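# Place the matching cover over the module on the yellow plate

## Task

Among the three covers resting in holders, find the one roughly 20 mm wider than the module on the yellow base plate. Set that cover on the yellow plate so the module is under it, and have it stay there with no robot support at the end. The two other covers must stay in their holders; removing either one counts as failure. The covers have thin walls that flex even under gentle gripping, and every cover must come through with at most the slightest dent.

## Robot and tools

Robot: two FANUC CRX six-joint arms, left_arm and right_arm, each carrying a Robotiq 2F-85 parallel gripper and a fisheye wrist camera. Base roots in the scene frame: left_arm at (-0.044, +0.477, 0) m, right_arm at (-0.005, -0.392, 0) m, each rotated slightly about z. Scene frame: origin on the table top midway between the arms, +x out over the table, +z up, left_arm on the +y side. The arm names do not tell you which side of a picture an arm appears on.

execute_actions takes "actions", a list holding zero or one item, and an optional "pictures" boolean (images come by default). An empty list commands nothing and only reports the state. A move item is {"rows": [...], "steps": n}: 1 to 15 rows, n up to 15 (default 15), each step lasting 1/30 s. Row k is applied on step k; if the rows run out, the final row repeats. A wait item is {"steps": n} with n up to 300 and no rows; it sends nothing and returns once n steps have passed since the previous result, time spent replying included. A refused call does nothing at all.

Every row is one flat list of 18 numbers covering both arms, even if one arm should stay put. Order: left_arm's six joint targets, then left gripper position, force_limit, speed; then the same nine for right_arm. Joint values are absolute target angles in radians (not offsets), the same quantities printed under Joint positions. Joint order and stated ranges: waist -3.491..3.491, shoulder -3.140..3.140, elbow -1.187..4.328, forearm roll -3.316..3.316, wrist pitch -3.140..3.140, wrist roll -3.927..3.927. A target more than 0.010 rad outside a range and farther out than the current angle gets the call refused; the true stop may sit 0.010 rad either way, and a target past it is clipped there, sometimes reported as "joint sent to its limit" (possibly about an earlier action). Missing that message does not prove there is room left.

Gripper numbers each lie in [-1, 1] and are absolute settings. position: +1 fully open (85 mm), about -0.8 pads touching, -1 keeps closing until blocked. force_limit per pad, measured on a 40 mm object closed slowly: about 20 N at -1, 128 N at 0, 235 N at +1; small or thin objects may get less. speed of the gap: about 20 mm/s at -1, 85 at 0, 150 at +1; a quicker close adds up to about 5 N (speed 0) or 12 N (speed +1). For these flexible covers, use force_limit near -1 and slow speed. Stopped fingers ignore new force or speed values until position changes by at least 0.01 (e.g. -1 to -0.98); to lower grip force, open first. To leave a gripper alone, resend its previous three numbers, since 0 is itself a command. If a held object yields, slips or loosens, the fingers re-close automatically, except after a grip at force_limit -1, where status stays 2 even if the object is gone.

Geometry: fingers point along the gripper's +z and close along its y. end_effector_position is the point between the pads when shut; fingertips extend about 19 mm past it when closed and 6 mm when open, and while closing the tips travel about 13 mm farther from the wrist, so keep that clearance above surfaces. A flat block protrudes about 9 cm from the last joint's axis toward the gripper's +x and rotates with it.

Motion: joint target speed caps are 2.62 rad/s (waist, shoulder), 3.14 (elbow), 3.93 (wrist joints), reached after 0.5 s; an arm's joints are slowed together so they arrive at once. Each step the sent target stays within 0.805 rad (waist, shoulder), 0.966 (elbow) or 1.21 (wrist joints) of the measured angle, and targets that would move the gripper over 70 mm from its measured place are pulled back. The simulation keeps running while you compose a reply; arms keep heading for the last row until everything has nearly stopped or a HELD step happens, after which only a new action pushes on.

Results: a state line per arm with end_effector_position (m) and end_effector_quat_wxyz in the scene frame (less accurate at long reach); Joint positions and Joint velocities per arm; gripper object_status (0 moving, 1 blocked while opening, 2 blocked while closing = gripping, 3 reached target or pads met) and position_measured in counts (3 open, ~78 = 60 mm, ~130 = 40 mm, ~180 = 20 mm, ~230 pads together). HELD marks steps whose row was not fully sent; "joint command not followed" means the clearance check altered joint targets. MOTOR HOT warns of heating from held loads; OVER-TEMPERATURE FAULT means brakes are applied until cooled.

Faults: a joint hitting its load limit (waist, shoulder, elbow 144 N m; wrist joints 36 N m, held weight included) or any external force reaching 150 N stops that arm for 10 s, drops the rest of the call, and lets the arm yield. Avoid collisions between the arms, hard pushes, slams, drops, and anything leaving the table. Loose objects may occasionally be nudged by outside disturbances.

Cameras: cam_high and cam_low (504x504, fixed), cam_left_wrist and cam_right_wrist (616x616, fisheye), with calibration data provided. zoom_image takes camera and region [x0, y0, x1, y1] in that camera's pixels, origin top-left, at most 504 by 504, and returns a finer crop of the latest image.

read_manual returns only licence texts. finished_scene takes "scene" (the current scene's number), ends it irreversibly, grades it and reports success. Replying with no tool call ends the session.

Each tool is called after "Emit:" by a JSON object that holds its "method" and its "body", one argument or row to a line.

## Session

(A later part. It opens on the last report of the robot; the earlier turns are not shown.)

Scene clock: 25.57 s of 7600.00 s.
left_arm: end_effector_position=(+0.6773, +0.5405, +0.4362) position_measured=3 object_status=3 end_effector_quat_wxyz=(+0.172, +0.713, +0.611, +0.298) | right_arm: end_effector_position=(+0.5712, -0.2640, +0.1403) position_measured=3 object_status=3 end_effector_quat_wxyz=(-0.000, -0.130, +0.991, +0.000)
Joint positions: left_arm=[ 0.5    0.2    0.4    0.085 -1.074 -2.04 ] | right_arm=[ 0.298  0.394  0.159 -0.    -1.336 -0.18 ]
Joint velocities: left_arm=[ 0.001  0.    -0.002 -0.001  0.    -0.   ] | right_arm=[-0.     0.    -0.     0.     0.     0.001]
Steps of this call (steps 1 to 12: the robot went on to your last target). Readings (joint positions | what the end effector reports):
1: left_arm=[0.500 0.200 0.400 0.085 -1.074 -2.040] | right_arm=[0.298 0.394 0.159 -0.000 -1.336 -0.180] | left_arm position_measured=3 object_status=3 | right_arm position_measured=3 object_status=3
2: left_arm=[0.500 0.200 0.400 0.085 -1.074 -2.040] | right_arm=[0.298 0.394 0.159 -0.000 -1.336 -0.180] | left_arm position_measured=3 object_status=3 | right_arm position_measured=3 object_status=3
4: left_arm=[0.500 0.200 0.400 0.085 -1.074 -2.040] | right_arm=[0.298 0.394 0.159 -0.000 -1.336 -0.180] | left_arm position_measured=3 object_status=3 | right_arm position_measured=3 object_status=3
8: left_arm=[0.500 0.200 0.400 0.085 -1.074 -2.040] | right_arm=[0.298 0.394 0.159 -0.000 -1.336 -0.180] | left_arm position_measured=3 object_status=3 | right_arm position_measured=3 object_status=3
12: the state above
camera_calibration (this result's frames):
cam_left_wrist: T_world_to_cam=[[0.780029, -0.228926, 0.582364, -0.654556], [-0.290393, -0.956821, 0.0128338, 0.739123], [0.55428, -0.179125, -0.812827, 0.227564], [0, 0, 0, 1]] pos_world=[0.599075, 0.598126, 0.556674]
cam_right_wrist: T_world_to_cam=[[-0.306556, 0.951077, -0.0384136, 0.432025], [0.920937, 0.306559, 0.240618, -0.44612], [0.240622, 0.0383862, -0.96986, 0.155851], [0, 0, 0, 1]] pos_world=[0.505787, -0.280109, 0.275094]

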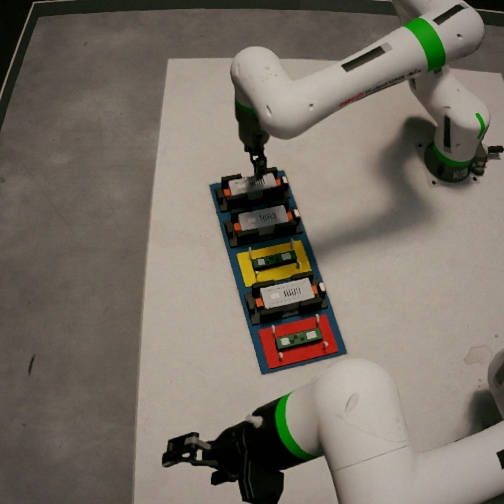

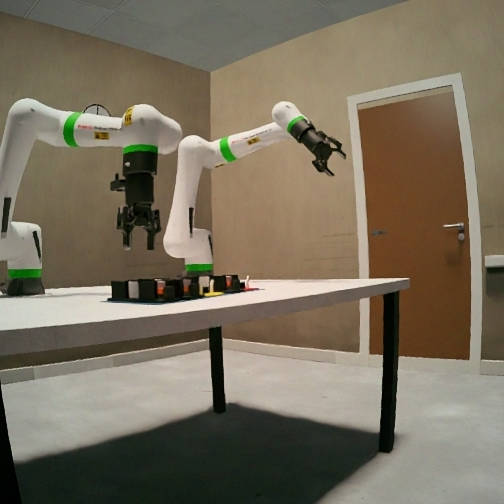

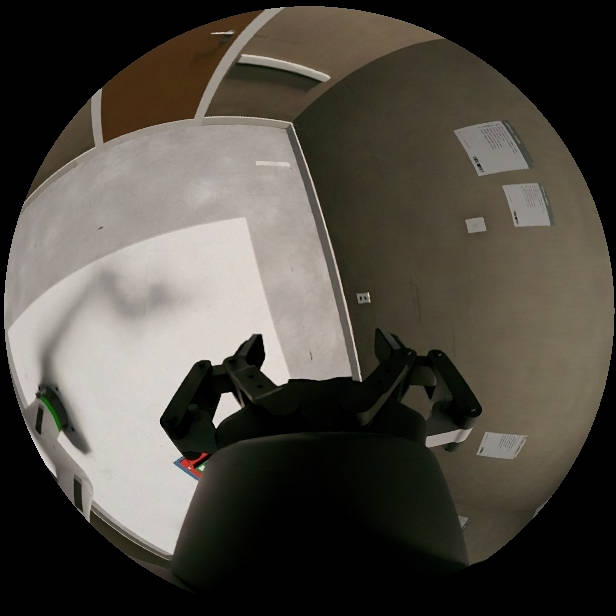

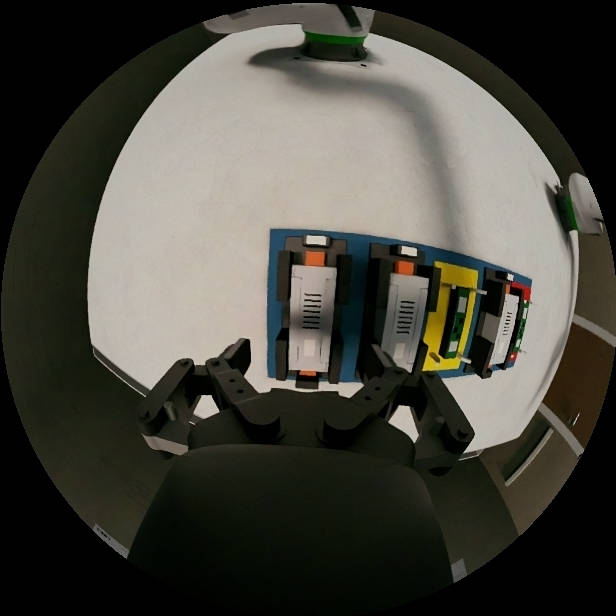

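Emit:
{"method": "execute_actions", "body": {
  "actions": [
    {"rows":[[0.5,0.2,0.4,0.085,-1.074,-2.04,1,0,0,0.298,0.44,0.062,0,-1.193,-0.18,0.6,-1,0]],"steps":15}
  ],
  "pictures": false
}}

Emit:
{"method": "execute_actions", "body": {
  "actions": [
    {"steps":8}
  ]
}}

Emit:
{"method": "zoom_image", "body": {
  "camera": "cam_right_wrist",
  "region": [160, 200, 460, 440]
}}

Emit:
{"method": "zoom_image", "body": {
  "camera": "cam_low",
  "region": [90, 220, 250, 320]
}}

Scene clock: 28.00 s of 7600.00 s.
left_arm: end_effector_position=(+0.6773, +0.5405, +0.4362) position_measured=3 object_status=3 end_effector_quat_wxyz=(+0.172, +0.713, +0.611, +0.298) | right_arm: end_effector_position=(+0.5700, -0.2646, +0.0740) position_measured=53 object_status=0 end_effector_quat_wxyz=(-0.000, -0.130, +0.991, -0.000)
Joint positions: left_arm=[ 0.5    0.2    0.4    0.085 -1.074 -2.04 ] | right_arm=[ 0.298  0.44   0.062 -0.    -1.193 -0.18 ]
Joint velocities: left_arm=[-0.001 -0.001 -0.    -0.     0.002 -0.   ] | right_arm=[ 0.    -0.001 -0.     0.     0.    -0.   ]
Steps of this call (steps 1 to 15: the robot went on to your last target; steps 16 to 58: nothing new was sent; steps 59 to 73: all 15 steps of this action). Readings (joint positions | what the end effector reports):
59: left_arm=[0.500 0.200 0.400 0.085 -1.074 -2.040] | right_arm=[0.298 0.394 0.158 0.000 -1.335 -0.180] | left_arm position_measured=3 object_status=3 | right_arm position_measured=3 object_status=0
60: left_arm=[0.500 0.200 0.400 0.085 -1.074 -2.040] | right_arm=[0.298 0.396 0.154 0.000 -1.328 -0.180] | left_arm position_measured=3 object_status=3 | right_arm position_measured=4 object_status=0
62: left_arm=[0.500 0.200 0.400 0.085 -1.074 -2.040] | right_arm=[0.298 0.409 0.126 0.000 -1.288 -0.180] | left_arm position_measured=3 object_status=3 | right_arm position_measured=15 object_status=0
66: left_arm=[0.500 0.200 0.400 0.085 -1.074 -2.040] | right_arm=[0.298 0.439 0.065 -0.000 -1.198 -0.180] | left_arm position_measured=3 object_status=3 | right_arm position_measured=43 object_status=0
73: the state above

Scene clock: 28.27 s of 7600.00 s.
left_arm: end_effector_position=(+0.6773, +0.5405, +0.4362) position_measured=3 object_status=3 end_effector_quat_wxyz=(+0.172, +0.713, +0.611, +0.298) | right_arm: end_effector_position=(+0.5700, -0.2646, +0.0741) position_measured=53 object_status=3 end_effector_quat_wxyz=(-0.000, -0.130, +0.991, -0.000)
Joint positions: left_arm=[ 0.5    0.2    0.4    0.085 -1.074 -2.04 ] | right_arm=[ 0.298  0.44   0.062 -0.    -1.193 -0.18 ]
Joint velocities: left_arm=[ 0.     0.001  0.    -0.     0.001  0.   ] | right_arm=[-0.    -0.     0.     0.     0.    -0.001]
Steps of this call (steps 1 to 8: the robot went on to your last target). Readings (joint positions | what the end effector reports):
1: left_arm=[0.500 0.200 0.400 0.085 -1.074 -2.040] | right_arm=[0.298 0.440 0.062 -0.000 -1.193 -0.180] | left_arm position_measured=3 object_status=3 | right_arm position_measured=53 object_status=0
2: left_arm=[0.500 0.200 0.400 0.085 -1.074 -2.040] | right_arm=[0.298 0.440 0.062 -0.000 -1.193 -0.180] | left_arm position_measured=3 object_status=3 | right_arm position_measured=53 object_status=0
4: left_arm=[0.500 0.200 0.400 0.085 -1.074 -2.040] | right_arm=[0.298 0.440 0.062 -0.000 -1.193 -0.180] | left_arm position_measured=3 object_status=3 | right_arm position_measured=53 object_status=0
8: the state above
camera_calibration (this result's frames):
cam_left_wrist: T_world_to_cam=[[0.780029, -0.228926, 0.582364, -0.654556], [-0.290393, -0.956821, 0.0128338, 0.739123], [0.55428, -0.179125, -0.812827, 0.227564], [0, 0, 0, 1]] pos_world=[0.599075, 0.598126, 0.556674]
cam_right_wrist: T_world_to_cam=[[-0.306611, 0.951058, -0.0384445, 0.429648], [0.920941, 0.306624, 0.240517, -0.428902], [0.240534, 0.0383401, -0.969883, 0.0919219], [0, 0, 0, 1]] pos_world=[0.504618, -0.280633, 0.20883]

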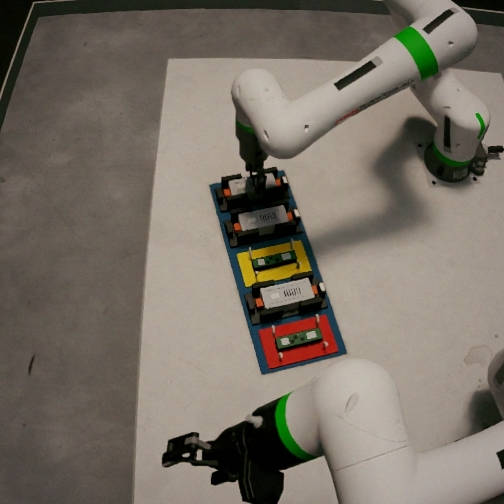

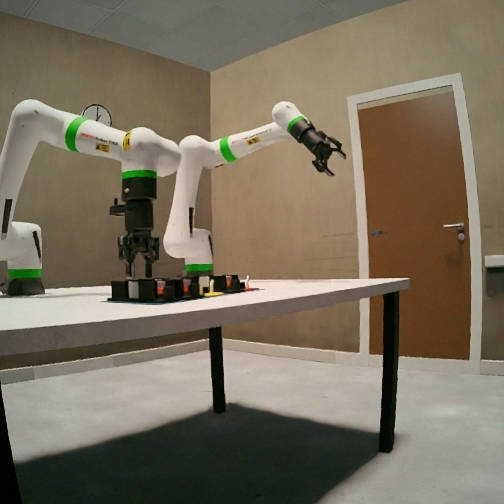

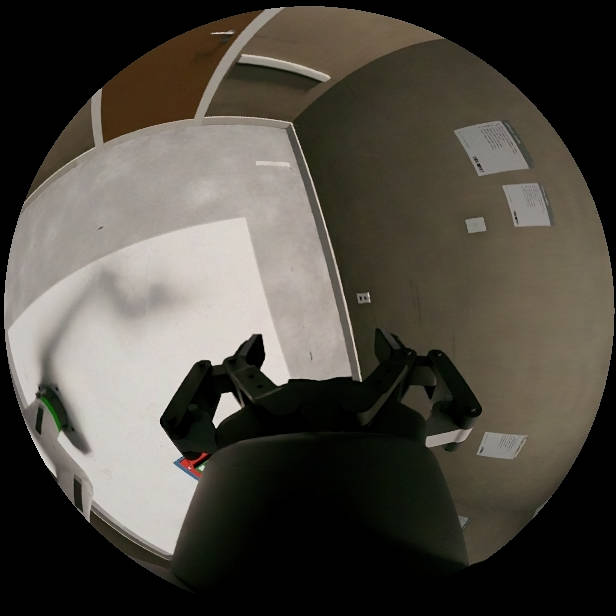

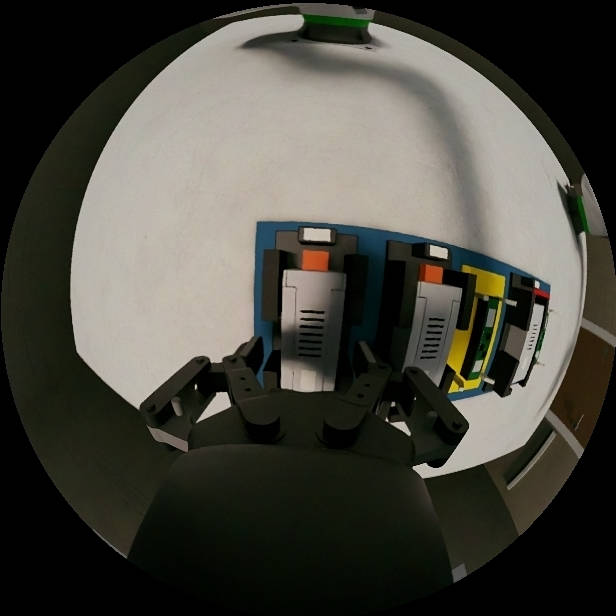

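Region (160, 200, 460, 440) of cam_right_wrist's 616x616 image, scaled by 1.680, with more detail than that image has; it fills the top 403 rows of this view, and the rest is white.

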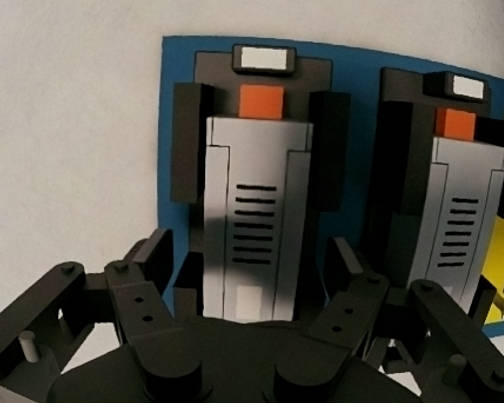

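Region (90, 220, 250, 320) of cam_low's 504x504 image, scaled by 3.150, with more detail than that image has; it fills the top 315 rows of this view, and the rest is white.

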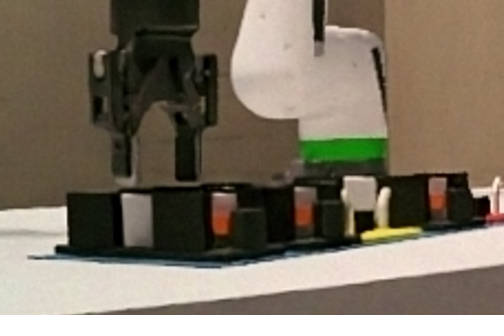

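Emit:
{"method": "execute_actions", "body": {
  "actions": [
    {"rows":[[0.5,0.2,0.4,0.085,-1.074,-2.04,1,0,0,0.303,0.424,0.041,0,-1.188,-0.185,0.6,-1,0],[0.5,0.2,0.4,0.085,-1.074,-2.04,1,0,0,0.303,0.424,0.041,0,-1.188,-0.185,0.6,-1,0],[0.5,0.2,0.4,0.085,-1.074,-2.04,1,0,0,0.303,0.424,0.041,0,-1.188,-0.185,0.6,-1,0],[0.5,0.2,0.4,0.085,-1.074,-2.04,1,0,0,0.303,0.424,0.041,0,-1.188,-0.185,0.6,-1,0],[0.5,0.2,0.4,0.085,-1.074,-2.04,1,0,0,0.303,0.454,0.008,0,-1.125,-0.185,0.6,-1,0]],"steps":15}
  ]
}}

Emit:
{"method": "zoom_image", "body": {
  "camera": "cam_right_wrist",
  "region": [160, 200, 460, 440]
}}

Scene clock: 31.33 s of 7600.00 s.
left_arm: end_effector_position=(+0.6773, +0.5405, +0.4362) position_measured=3 object_status=3 end_effector_quat_wxyz=(+0.172, +0.713, +0.611, +0.298) | right_arm: end_effector_position=(+0.5635, -0.2646, +0.0448) position_measured=53 object_status=3 end_effector_quat_wxyz=(-0.000, -0.130, +0.991, -0.000)
Joint positions: left_arm=[ 0.5    0.2    0.4    0.085 -1.074 -2.04 ] | right_arm=[ 0.303  0.454  0.008  0.    -1.125 -0.185]
Joint velocities: left_arm=[ 0.    -0.     0.     0.002 -0.     0.   ] | right_arm=[ 0.     0.    -0.    -0.001  0.001 -0.001]
Steps of this call (steps 1 to 15: the robot went on to your last target; steps 16 to 77: nothing new was sent; steps 78 to 92: all 15 steps of this action). Readings (joint positions | what the end effector reports):
78: left_arm=[0.500 0.200 0.400 0.085 -1.074 -2.040] | right_arm=[0.298 0.439 0.061 0.000 -1.193 -0.180] | left_arm position_measured=3 object_status=3 | right_arm position_measured=53 object_status=3
79: left_arm=[0.500 0.200 0.400 0.085 -1.074 -2.040] | right_arm=[0.299 0.435 0.056 0.000 -1.191 -0.180] | left_arm position_measured=3 object_status=3 | right_arm position_measured=53 object_status=3
81: left_arm=[0.500 0.200 0.400 0.085 -1.074 -2.040] | right_arm=[0.302 0.425 0.043 0.000 -1.189 -0.184] | left_arm position_measured=3 object_status=3 | right_arm position_measured=53 object_status=3
85: left_arm=[0.500 0.200 0.400 0.085 -1.074 -2.040] | right_arm=[0.303 0.443 0.018 0.000 -1.145 -0.185] | left_arm position_measured=3 object_status=3 | right_arm position_measured=53 object_status=3
92: the state above
camera_calibration (this result's frames):
cam_left_wrist: T_world_to_cam=[[0.780029, -0.228926, 0.582364, -0.654556], [-0.290393, -0.956821, 0.0128335, 0.739123], [0.55428, -0.179125, -0.812827, 0.227564], [0, 0, 0, 1]] pos_world=[0.599075, 0.598126, 0.556675]
cam_right_wrist: T_world_to_cam=[[-0.30665, 0.951039, -0.0385994, 0.426559], [0.920925, 0.306701, 0.240484, -0.415843], [0.240548, 0.0381973, -0.969885, 0.0650447], [0, 0, 0, 1]] pos_world=[0.498118, -0.28062, 0.179554]

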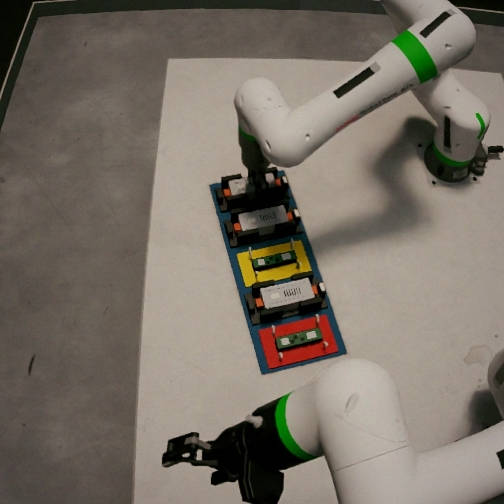

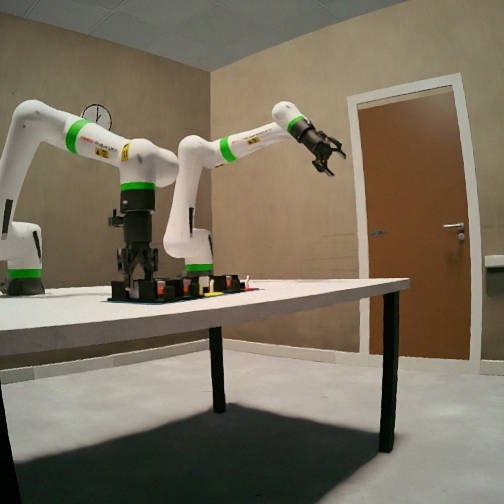

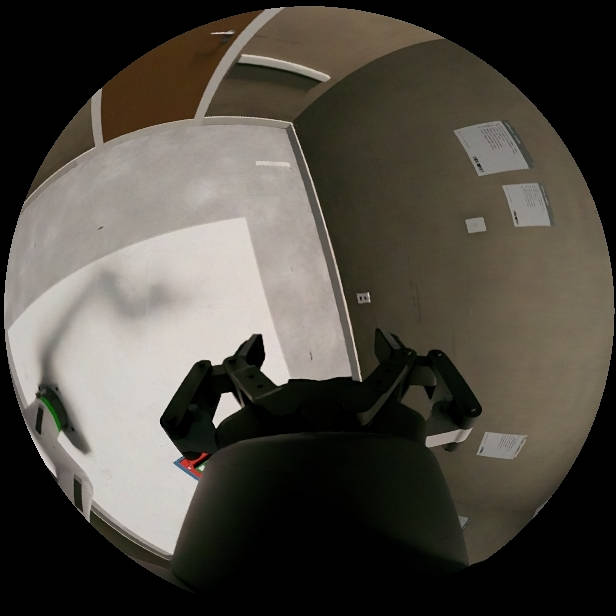

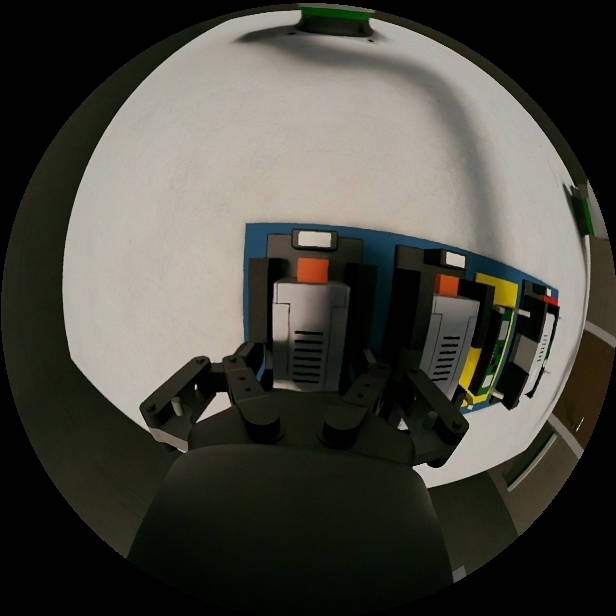

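Region (160, 200, 460, 440) of cam_right_wrist's 616x616 image, scaled by 1.680, with more detail than that image has; it fills the top 403 rows of this view, and the rest is white.

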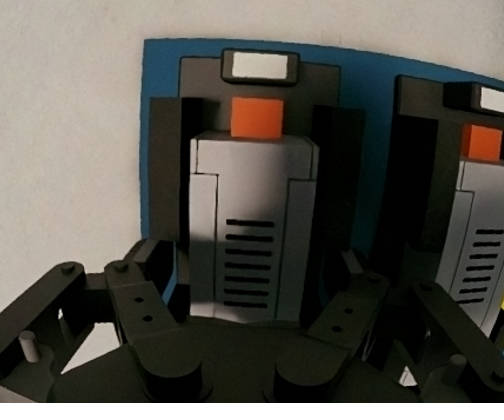

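Emit:
{"method": "execute_actions", "body": {
  "actions": [
    {"rows":[[0.5,0.2,0.4,0.085,-1.074,-2.04,1,0,0,0.303,0.454,0.008,0,-1.125,-0.185,-1,-1,-1]],"steps":15}
  ],
  "pictures": false
}}

Emit:
{"method": "execute_actions", "body": {
  "actions": [
    {"steps":30}
  ]
}}

Scene clock: 33.07 s of 7600.00 s.
left_arm: end_effector_position=(+0.6773, +0.5405, +0.4362) position_measured=3 object_status=3 end_effector_quat_wxyz=(+0.172, +0.713, +0.611, +0.298) | right_arm: end_effector_position=(+0.5635, -0.2645, +0.0448) position_measured=75 object_status=0 end_effector_quat_wxyz=(-0.000, -0.130, +0.991, -0.000)
Joint positions: left_arm=[ 0.5    0.2    0.4    0.085 -1.074 -2.04 ] | right_arm=[ 0.303  0.454  0.008 -0.    -1.125 -0.185]
Joint velocities: left_arm=[-0.    -0.     0.001 -0.001 -0.002  0.   ] | right_arm=[-0.001  0.    -0.    -0.     0.     0.   ]
Steps of this call (steps 1 to 15: the robot went on to your last target; steps 16 to 37: nothing new was sent; steps 38 to 52: all 15 steps of this action). Readings (joint positions | what the end effector reports):
38: left_arm=[0.500 0.200 0.400 0.085 -1.074 -2.040] | right_arm=[0.303 0.454 0.008 -0.000 -1.125 -0.185] | left_arm position_measured=3 object_status=3 | right_arm position_measured=53 object_status=0
39: left_arm=[0.500 0.200 0.400 0.085 -1.074 -2.040] | right_arm=[0.303 0.454 0.008 -0.000 -1.125 -0.185] | left_arm position_measured=3 object_status=3 | right_arm position_measured=54 object_status=0
41: left_arm=[0.500 0.200 0.400 0.085 -1.074 -2.040] | right_arm=[0.303 0.454 0.008 0.000 -1.125 -0.185] | left_arm position_measured=3 object_status=3 | right_arm position_measured=56 object_status=0
45: left_arm=[0.500 0.200 0.400 0.085 -1.074 -2.040] | right_arm=[0.303 0.454 0.008 0.000 -1.125 -0.185] | left_arm position_measured=3 object_status=3 | right_arm position_measured=63 object_status=0
52: the state above

Scene clock: 34.07 s of 7600.00 s.
left_arm: end_effector_position=(+0.6773, +0.5405, +0.4362) position_measured=3 object_status=3 end_effector_quat_wxyz=(+0.172, +0.713, +0.611, +0.298) | right_arm: end_effector_position=(+0.5635, -0.2645, +0.0448) position_measured=122 object_status=0 end_effector_quat_wxyz=(-0.000, -0.130, +0.991, -0.000)
Joint positions: left_arm=[ 0.5    0.2    0.4    0.085 -1.074 -2.04 ] | right_arm=[ 0.303  0.454  0.008 -0.    -1.125 -0.185]
Joint velocities: left_arm=[ 0.    -0.001 -0.001  0.001  0.     0.   ] | right_arm=[ 0.     0.     0.    -0.    -0.     0.001]
Steps of this call (steps 1 to 15: the robot went on to your last target; steps 16 to 30: nothing new was sent). Readings (joint positions | what the end effector reports):
1: left_arm=[0.500 0.200 0.400 0.085 -1.074 -2.040] | right_arm=[0.303 0.454 0.008 -0.000 -1.125 -0.185] | left_arm position_measured=3 object_status=3 | right_arm position_measured=77 object_status=0
2: left_arm=[0.500 0.200 0.400 0.085 -1.074 -2.040] | right_arm=[0.303 0.454 0.008 0.000 -1.125 -0.185] | left_arm position_measured=3 object_status=3 | right_arm position_measured=79 object_status=0
4: left_arm=[0.500 0.200 0.400 0.085 -1.074 -2.040] | right_arm=[0.303 0.454 0.008 -0.000 -1.125 -0.185] | left_arm position_measured=3 object_status=3 | right_arm position_measured=82 object_status=0
8: left_arm=[0.500 0.200 0.400 0.085 -1.074 -2.040] | right_arm=[0.303 0.454 0.008 0.000 -1.125 -0.185] | left_arm position_measured=3 object_status=3 | right_arm position_measured=89 object_status=0
30: the state above
All arms were judged still, so your last target was given up. Only a new action makes them travel on or press farther. Fingers that are still opening or closing keep moving.
camera_calibration (this result's frames):
cam_left_wrist: T_world_to_cam=[[0.780029, -0.228926, 0.582364, -0.654556], [-0.290393, -0.956821, 0.0128338, 0.739123], [0.55428, -0.179125, -0.812827, 0.227564], [0, 0, 0, 1]] pos_world=[0.599075, 0.598126, 0.556674]
cam_right_wrist: T_world_to_cam=[[-0.306585, 0.951065, -0.0384764, 0.426484], [0.920924, 0.306602, 0.240611, -0.415887], [0.240634, 0.0383339, -0.969859, 0.0650977], [0, 0, 0, 1]] pos_world=[0.498089, -0.280598, 0.179612]

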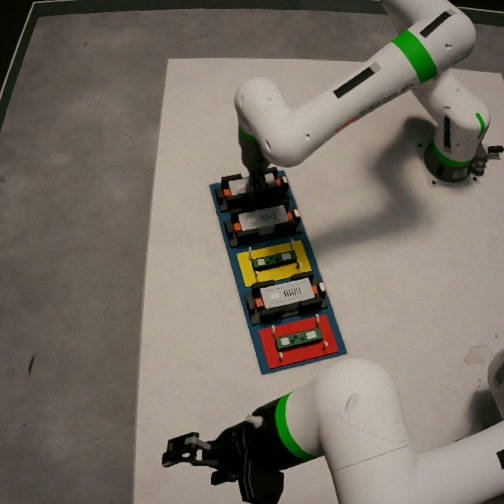

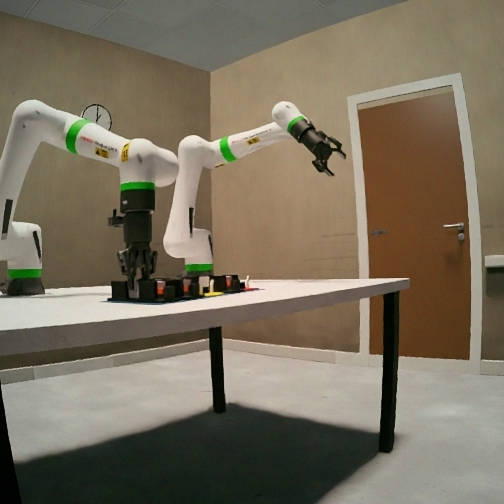

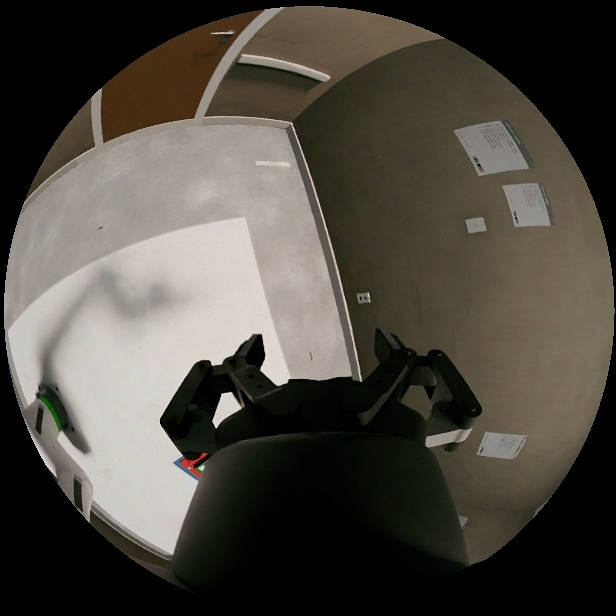

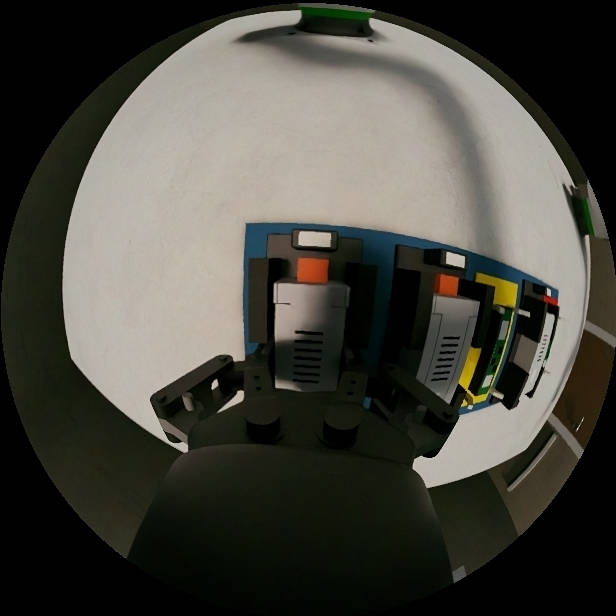

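Emit:
{"method": "execute_actions", "body": {
  "actions": [
    {"steps":10}
  ],
  "pictures": false
}}

Scene clock: 34.47 s of 7600.00 s.
left_arm: end_effector_position=(+0.6773, +0.5405, +0.4362) position_measured=3 object_status=3 end_effector_quat_wxyz=(+0.172, +0.713, +0.611, +0.298) | right_arm: end_effector_position=(+0.5635, -0.2645, +0.0448) position_measured=122 object_status=2 end_effector_quat_wxyz=(-0.000, -0.130, +0.991, -0.000)
Joint positions: left_arm=[ 0.5    0.2    0.4    0.085 -1.074 -2.04 ] | right_arm=[ 0.303  0.454  0.008 -0.    -1.125 -0.185]
Joint velocities: left_arm=[ 0.    -0.     0.001 -0.     0.     0.   ] | right_arm=[-0.  0. -0.  0. -0.  0.]
Steps of this call (steps 1 to 12: nothing new was sent). Readings (joint positions | what the end effector reports):
1: left_arm=[0.500 0.200 0.400 0.085 -1.074 -2.040] | right_arm=[0.303 0.454 0.008 -0.000 -1.125 -0.185] | left_arm position_measured=3 object_status=3 | right_arm position_measured=122 object_status=0
2: left_arm=[0.500 0.200 0.400 0.085 -1.074 -2.040] | right_arm=[0.303 0.454 0.008 -0.000 -1.125 -0.185] | left_arm position_measured=3 object_status=3 | right_arm position_measured=122 object_status=2
4: left_arm=[0.500 0.200 0.400 0.085 -1.074 -2.040] | right_arm=[0.303 0.454 0.008 -0.000 -1.125 -0.185] | left_arm position_measured=3 object_status=3 | right_arm position_measured=122 object_status=2
8: left_arm=[0.500 0.200 0.400 0.085 -1.074 -2.040] | right_arm=[0.303 0.454 0.008 -0.000 -1.125 -0.185] | left_arm position_measured=3 object_status=3 | right_arm position_measured=122 object_status=2
12: the state above

Emit:
{"method": "execute_actions", "body": {
  "actions": [
    {"rows":[[0.5,0.2,0.4,0.085,-1.074,-2.04,1,0,0,0.303,0.444,0.019,0,-1.146,-0.185,-1,-1,-1],[0.5,0.2,0.4,0.085,-1.074,-2.04,1,0,0,0.303,0.444,0.019,0,-1.146,-0.185,-1,-1,-1],[0.5,0.2,0.4,0.085,-1.074,-2.04,1,0,0,0.303,0.434,0.03,0,-1.167,-0.185,-1,-1,-1],[0.5,0.2,0.4,0.085,-1.074,-2.04,1,0,0,0.303,0.434,0.03,0,-1.167,-0.185,-1,-1,-1],[0.5,0.2,0.4,0.085,-1.074,-2.04,1,0,0,0.303,0.424,0.041,0,-1.188,-0.185,-1,-1,-1],[0.5,0.2,0.4,0.085,-1.074,-2.04,1,0,0,0.303,0.424,0.041,0,-1.188,-0.185,-1,-1,-1],[0.5,0.2,0.4,0.085,-1.074,-2.04,1,0,0,0.303,0.408,0.069,0,-1.232,-0.185,-1,-1,-1],[0.5,0.2,0.4,0.085,-1.074,-2.04,1,0,0,0.303,0.408,0.069,0,-1.232,-0.185,-1,-1,-1],[0.5,0.2,0.4,0.085,-1.074,-2.04,1,0,0,0.303,0.392,0.098,0,-1.277,-0.185,-1,-1,-1],[0.5,0.2,0.4,0.085,-1.074,-2.04,1,0,0,0.303,0.392,0.098,0,-1.277,-0.185,-1,-1,-1],[0.5,0.2,0.4,0.085,-1.074,-2.04,1,0,0,0.303,0.375,0.132,0,-1.328,-0.185,-1,-1,-1]],"steps":15}
  ]
}}

Scene clock: 36.70 s of 7600.00 s.
left_arm: end_effector_position=(+0.6773, +0.5405, +0.4362) position_measured=3 object_status=3 end_effector_quat_wxyz=(+0.172, +0.713, +0.611, +0.298) | right_arm: end_effector_position=(+0.5635, -0.2646, +0.1381) position_measured=123 object_status=2 end_effector_quat_wxyz=(+0.000, -0.130, +0.991, +0.000)
Joint positions: left_arm=[ 0.5    0.2    0.4    0.085 -1.074 -2.04 ] | right_arm=[ 0.303  0.376  0.129  0.    -1.323 -0.185]
Joint velocities: left_arm=[-0.001 -0.     0.001 -0.    -0.    -0.   ] | right_arm=[ 0.    -0.066  0.125  0.    -0.191 -0.002]
Steps of this call (steps 1 to 52: nothing new was sent; steps 53 to 67: all 15 steps of this action). Readings (joint positions | what the end effector reports):
53: left_arm=[0.500 0.200 0.400 0.085 -1.074 -2.040] | right_arm=[0.303 0.454 0.008 -0.000 -1.125 -0.185] | left_arm position_measured=3 object_status=3 | right_arm position_measured=122 object_status=2
54: left_arm=[0.500 0.200 0.400 0.085 -1.074 -2.040] | right_arm=[0.303 0.451 0.011 -0.000 -1.132 -0.185] | left_arm position_measured=3 object_status=3 | right_arm position_measured=122 object_status=2
56: left_arm=[0.500 0.200 0.400 0.085 -1.074 -2.040] | right_arm=[0.303 0.442 0.022 -0.000 -1.152 -0.185] | left_arm position_measured=3 object_status=3 | right_arm position_measured=122 object_status=2
60: left_arm=[0.500 0.200 0.400 0.085 -1.074 -2.040] | right_arm=[0.303 0.421 0.046 -0.000 -1.197 -0.185] | left_arm position_measured=3 object_status=3 | right_arm position_measured=122 object_status=2
67: the state above
camera_calibration (this result's frames):
cam_left_wrist: T_world_to_cam=[[0.780029, -0.228926, 0.582364, -0.654556], [-0.290393, -0.956821, 0.0128338, 0.739123], [0.55428, -0.179125, -0.812827, 0.227564], [0, 0, 0, 1]] pos_world=[0.599075, 0.598126, 0.556674]
cam_right_wrist: T_world_to_cam=[[-0.306604, 0.951058, -0.0385154, 0.43012], [0.920754, 0.306605, 0.241257, -0.438322], [0.241259, 0.0385073, -0.969697, 0.155221], [0, 0, 0, 1]] pos_world=[0.498015, -0.280654, 0.272831]

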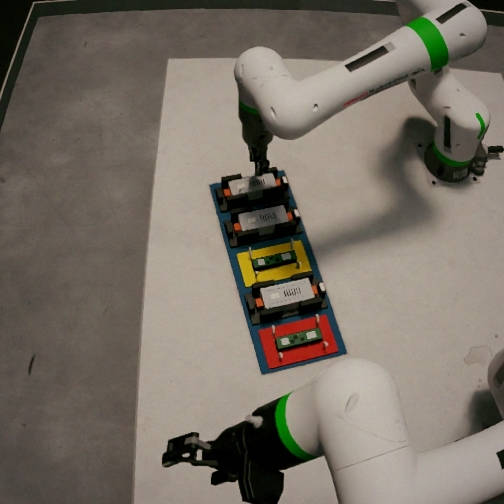

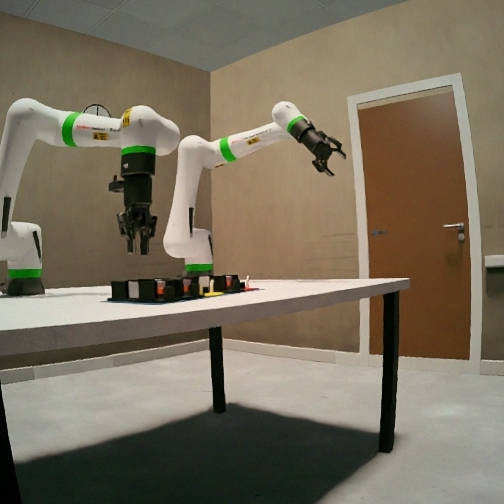

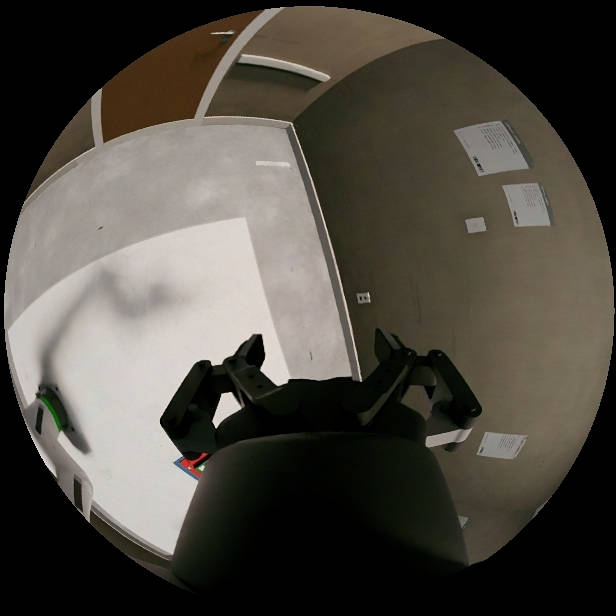

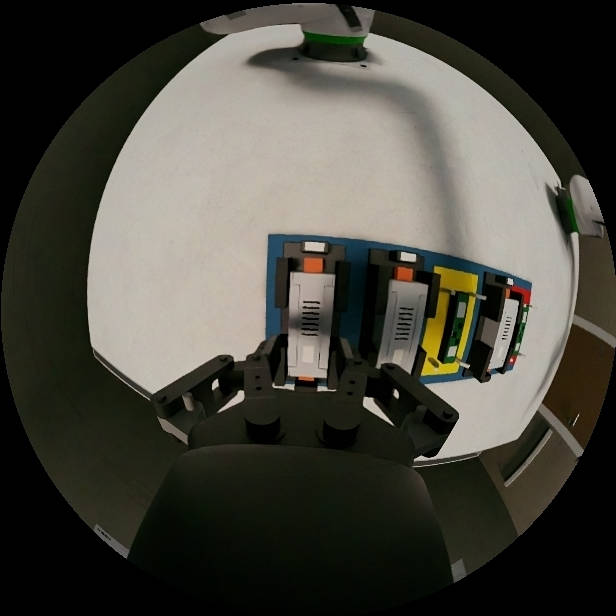

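Emit:
{"method": "zoom_image", "body": {
  "camera": "cam_right_wrist",
  "region": [260, 220, 460, 400]
}}

Emit:
{"method": "zoom_image", "body": {
  "camera": "cam_high",
  "region": [200, 160, 320, 250]
}}

Emit:
{"method": "zoom_image", "body": {
  "camera": "cam_low",
  "region": [100, 260, 260, 310]
}}

Region (260, 220, 460, 400) of cam_right_wrist's 616x616 image, scaled by 2.520, with more detail than that image has; it fills the top 454 rows of this view, and the rest is white.

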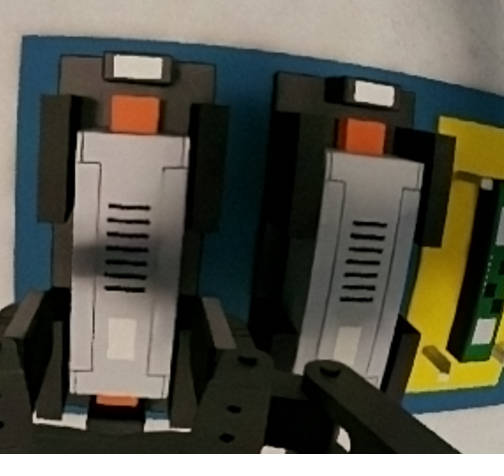

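Region (200, 160, 320, 250) of cam_high's 504x504 image, scaled by 4.200, with more detail than that image has; it fills the top 378 rows of this view, and the rest is white.

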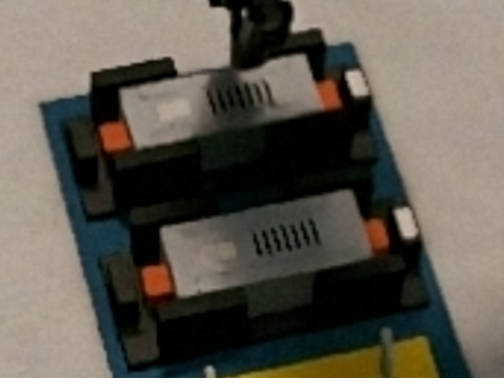

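Region (100, 260, 260, 310) of cam_low's 504x504 image, scaled by 3.150, with more detail than that image has; it fills the top 158 rows of this view, and the rest is white.

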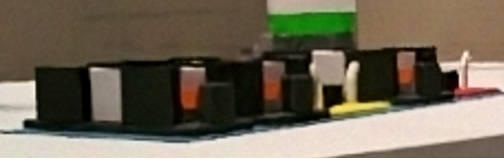

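Emit:
{"method": "execute_actions", "body": {
  "actions": [
    {"rows":[[0.5,0.2,0.4,0.085,-1.074,-2.04,1,0,0,0.33,0.217,-0.10,0,-1.254,-0.212,-0.9,-1,1],[0.5,0.2,0.4,0.085,-1.074,-2.04,1,0,0,0.33,0.217,-0.10,0,-1.254,-0.212,-0.9,-1,1],[0.5,0.2,0.4,0.085,-1.074,-2.04,1,0,0,0.33,0.217,-0.10,0,-1.254,-0.212,-0.9,-1,1],[0.5,0.2,0.4,0.085,-1.074,-2.04,1,0,0,0.33,0.217,-0.10,0,-1.254,-0.212,-0.9,-1,1],[0.5,0.2,0.4,0.085,-1.074,-2.04,1,0,0,0.33,0.217,-0.10,0,-1.254,-0.212,-0.9,-1,1],[0.5,0.2,0.4,0.085,-1.074,-2.04,1,0,0,0.33,0.217,-0.10,0,-1.254,-0.212,-0.9,-1,1],[0.5,0.2,0.4,0.085,-1.074,-2.04,1,0,0,0.33,0.217,-0.171,0,-1.183,-0.212,-0.9,-1,1]],"steps":15}
  ],
  "pictures": false
}}

Emit:
{"method": "execute_actions", "body": {
  "actions": [
    {"steps":10}
  ]
}}

Emit:
{"method": "zoom_image", "body": {
  "camera": "cam_right_wrist",
  "region": [200, 250, 420, 430]
}}

Scene clock: 40.60 s of 7600.00 s.
left_arm: end_effector_position=(+0.6773, +0.5405, +0.4362) position_measured=3 object_status=3 end_effector_quat_wxyz=(+0.172, +0.713, +0.611, +0.298) | right_arm: end_effector_position=(+0.4875, -0.2863, +0.0996) position_measured=230 object_status=0 end_effector_quat_wxyz=(-0.000, -0.130, +0.991, +0.000)
Joint positions: left_arm=[ 0.5    0.2    0.4    0.085 -1.074 -2.04 ] | right_arm=[ 0.33   0.217 -0.17  -0.    -1.183 -0.212]
Joint velocities: left_arm=[-0.001 -0.    -0.001  0.     0.    -0.   ] | right_arm=[ 0.    -0.002 -0.003  0.     0.01  -0.002]
Steps of this call (steps 1 to 15: the robot went on to your last target; steps 16 to 90: nothing new was sent; then 0.40 s passed at rest; steps 91 to 105: all 15 steps of this action). Readings (joint positions | what the end effector reports):
91: left_arm=[0.500 0.200 0.400 0.085 -1.074 -2.040] | right_arm=[0.303 0.375 0.132 -0.000 -1.328 -0.185] | left_arm position_measured=3 object_status=3 | right_arm position_measured=123 object_status=0
92: left_arm=[0.500 0.200 0.400 0.085 -1.074 -2.040] | right_arm=[0.304 0.371 0.126 -0.000 -1.326 -0.185] | left_arm position_measured=3 object_status=3 | right_arm position_measured=126 object_status=0
94: left_arm=[0.500 0.200 0.400 0.085 -1.074 -2.040] | right_arm=[0.307 0.350 0.094 -0.000 -1.316 -0.189] | left_arm position_measured=3 object_status=3 | right_arm position_measured=144 object_status=0
98: left_arm=[0.500 0.200 0.400 0.085 -1.074 -2.040] | right_arm=[0.322 0.260 -0.042 -0.000 -1.270 -0.204] | left_arm position_measured=3 object_status=3 | right_arm position_measured=194 object_status=0
105: the state above

Scene clock: 40.93 s of 7600.00 s.
left_arm: end_effector_position=(+0.6773, +0.5405, +0.4362) position_measured=3 object_status=3 end_effector_quat_wxyz=(+0.172, +0.713, +0.611, +0.298) | right_arm: end_effector_position=(+0.4874, -0.2864, +0.0995) position_measured=230 object_status=3 end_effector_quat_wxyz=(-0.000, -0.130, +0.991, -0.000)
Joint positions: left_arm=[ 0.5    0.2    0.4    0.085 -1.074 -2.04 ] | right_arm=[ 0.33   0.217 -0.171 -0.    -1.183 -0.212]
Joint velocities: left_arm=[-0.    -0.    -0.001  0.    -0.001 -0.   ] | right_arm=[ 0.     0.    -0.     0.001 -0.     0.   ]
Steps of this call (steps 1 to 10: the robot went on to your last target). Readings (joint positions | what the end effector reports):
1: left_arm=[0.500 0.200 0.400 0.085 -1.074 -2.040] | right_arm=[0.330 0.217 -0.171 -0.000 -1.183 -0.212] | left_arm position_measured=3 object_status=3 | right_arm position_measured=230 object_status=3
2: left_arm=[0.500 0.200 0.400 0.085 -1.074 -2.040] | right_arm=[0.330 0.217 -0.171 -0.000 -1.183 -0.212] | left_arm position_measured=3 object_status=3 | right_arm position_measured=230 object_status=3
4: left_arm=[0.500 0.200 0.400 0.085 -1.074 -2.040] | right_arm=[0.330 0.217 -0.171 -0.000 -1.183 -0.212] | left_arm position_measured=3 object_status=3 | right_arm position_measured=230 object_status=3
8: left_arm=[0.500 0.200 0.400 0.085 -1.074 -2.040] | right_arm=[0.330 0.217 -0.171 -0.000 -1.183 -0.212] | left_arm position_measured=3 object_status=3 | right_arm position_measured=230 object_status=3
10: the state above
camera_calibration (this result's frames):
cam_left_wrist: T_world_to_cam=[[0.780029, -0.228926, 0.582364, -0.654556], [-0.290393, -0.956821, 0.012834, 0.739123], [0.55428, -0.179125, -0.812827, 0.227564], [0, 0, 0, 1]] pos_world=[0.599075, 0.598126, 0.556674]
cam_right_wrist: T_world_to_cam=[[-0.30659, 0.951065, -0.0384515, 0.426007], [0.920949, 0.306606, 0.240513, -0.35221], [0.240533, 0.0383272, -0.969884, 0.137321], [0, 0, 0, 1]] pos_world=[0.421947, -0.302434, 0.234277]

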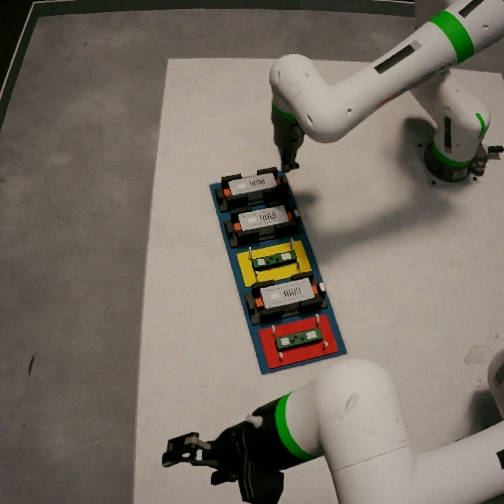

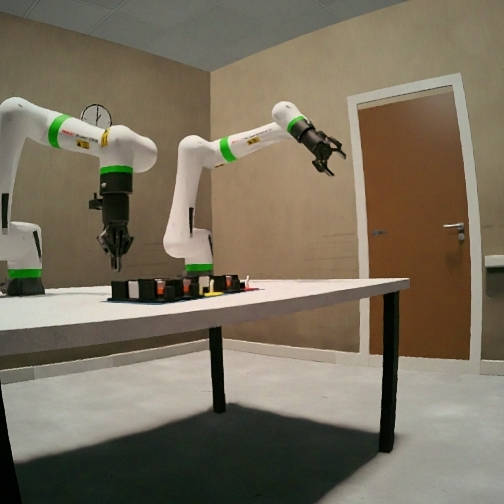

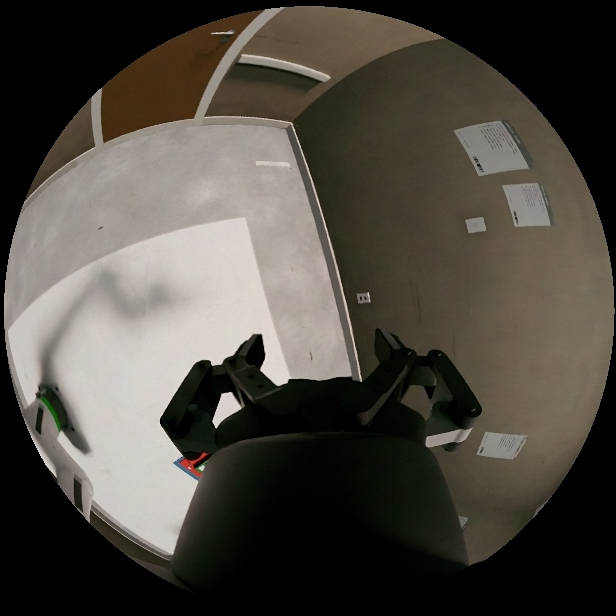

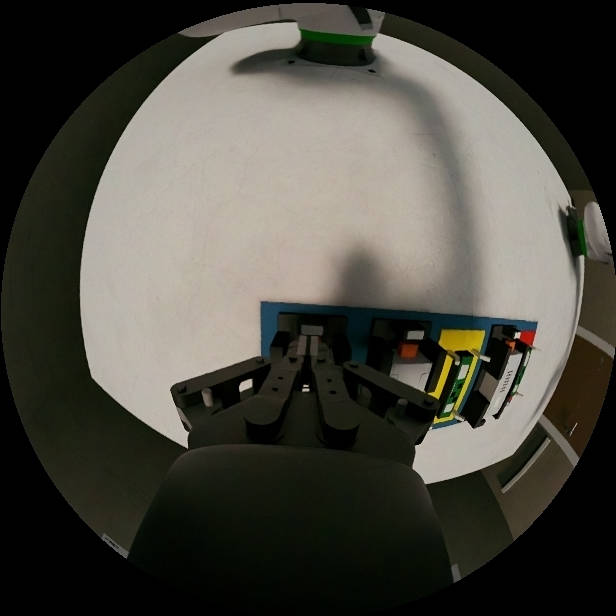

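Region (200, 250, 420, 430) of cam_right_wrist's 616x616 image, scaled by 2.291, with more detail than that image has; it fills the top 412 rows of this view, and the rest is white.

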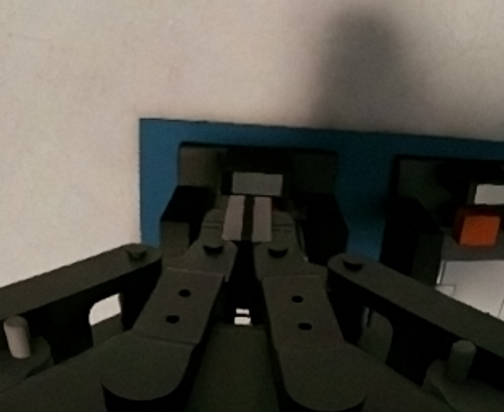

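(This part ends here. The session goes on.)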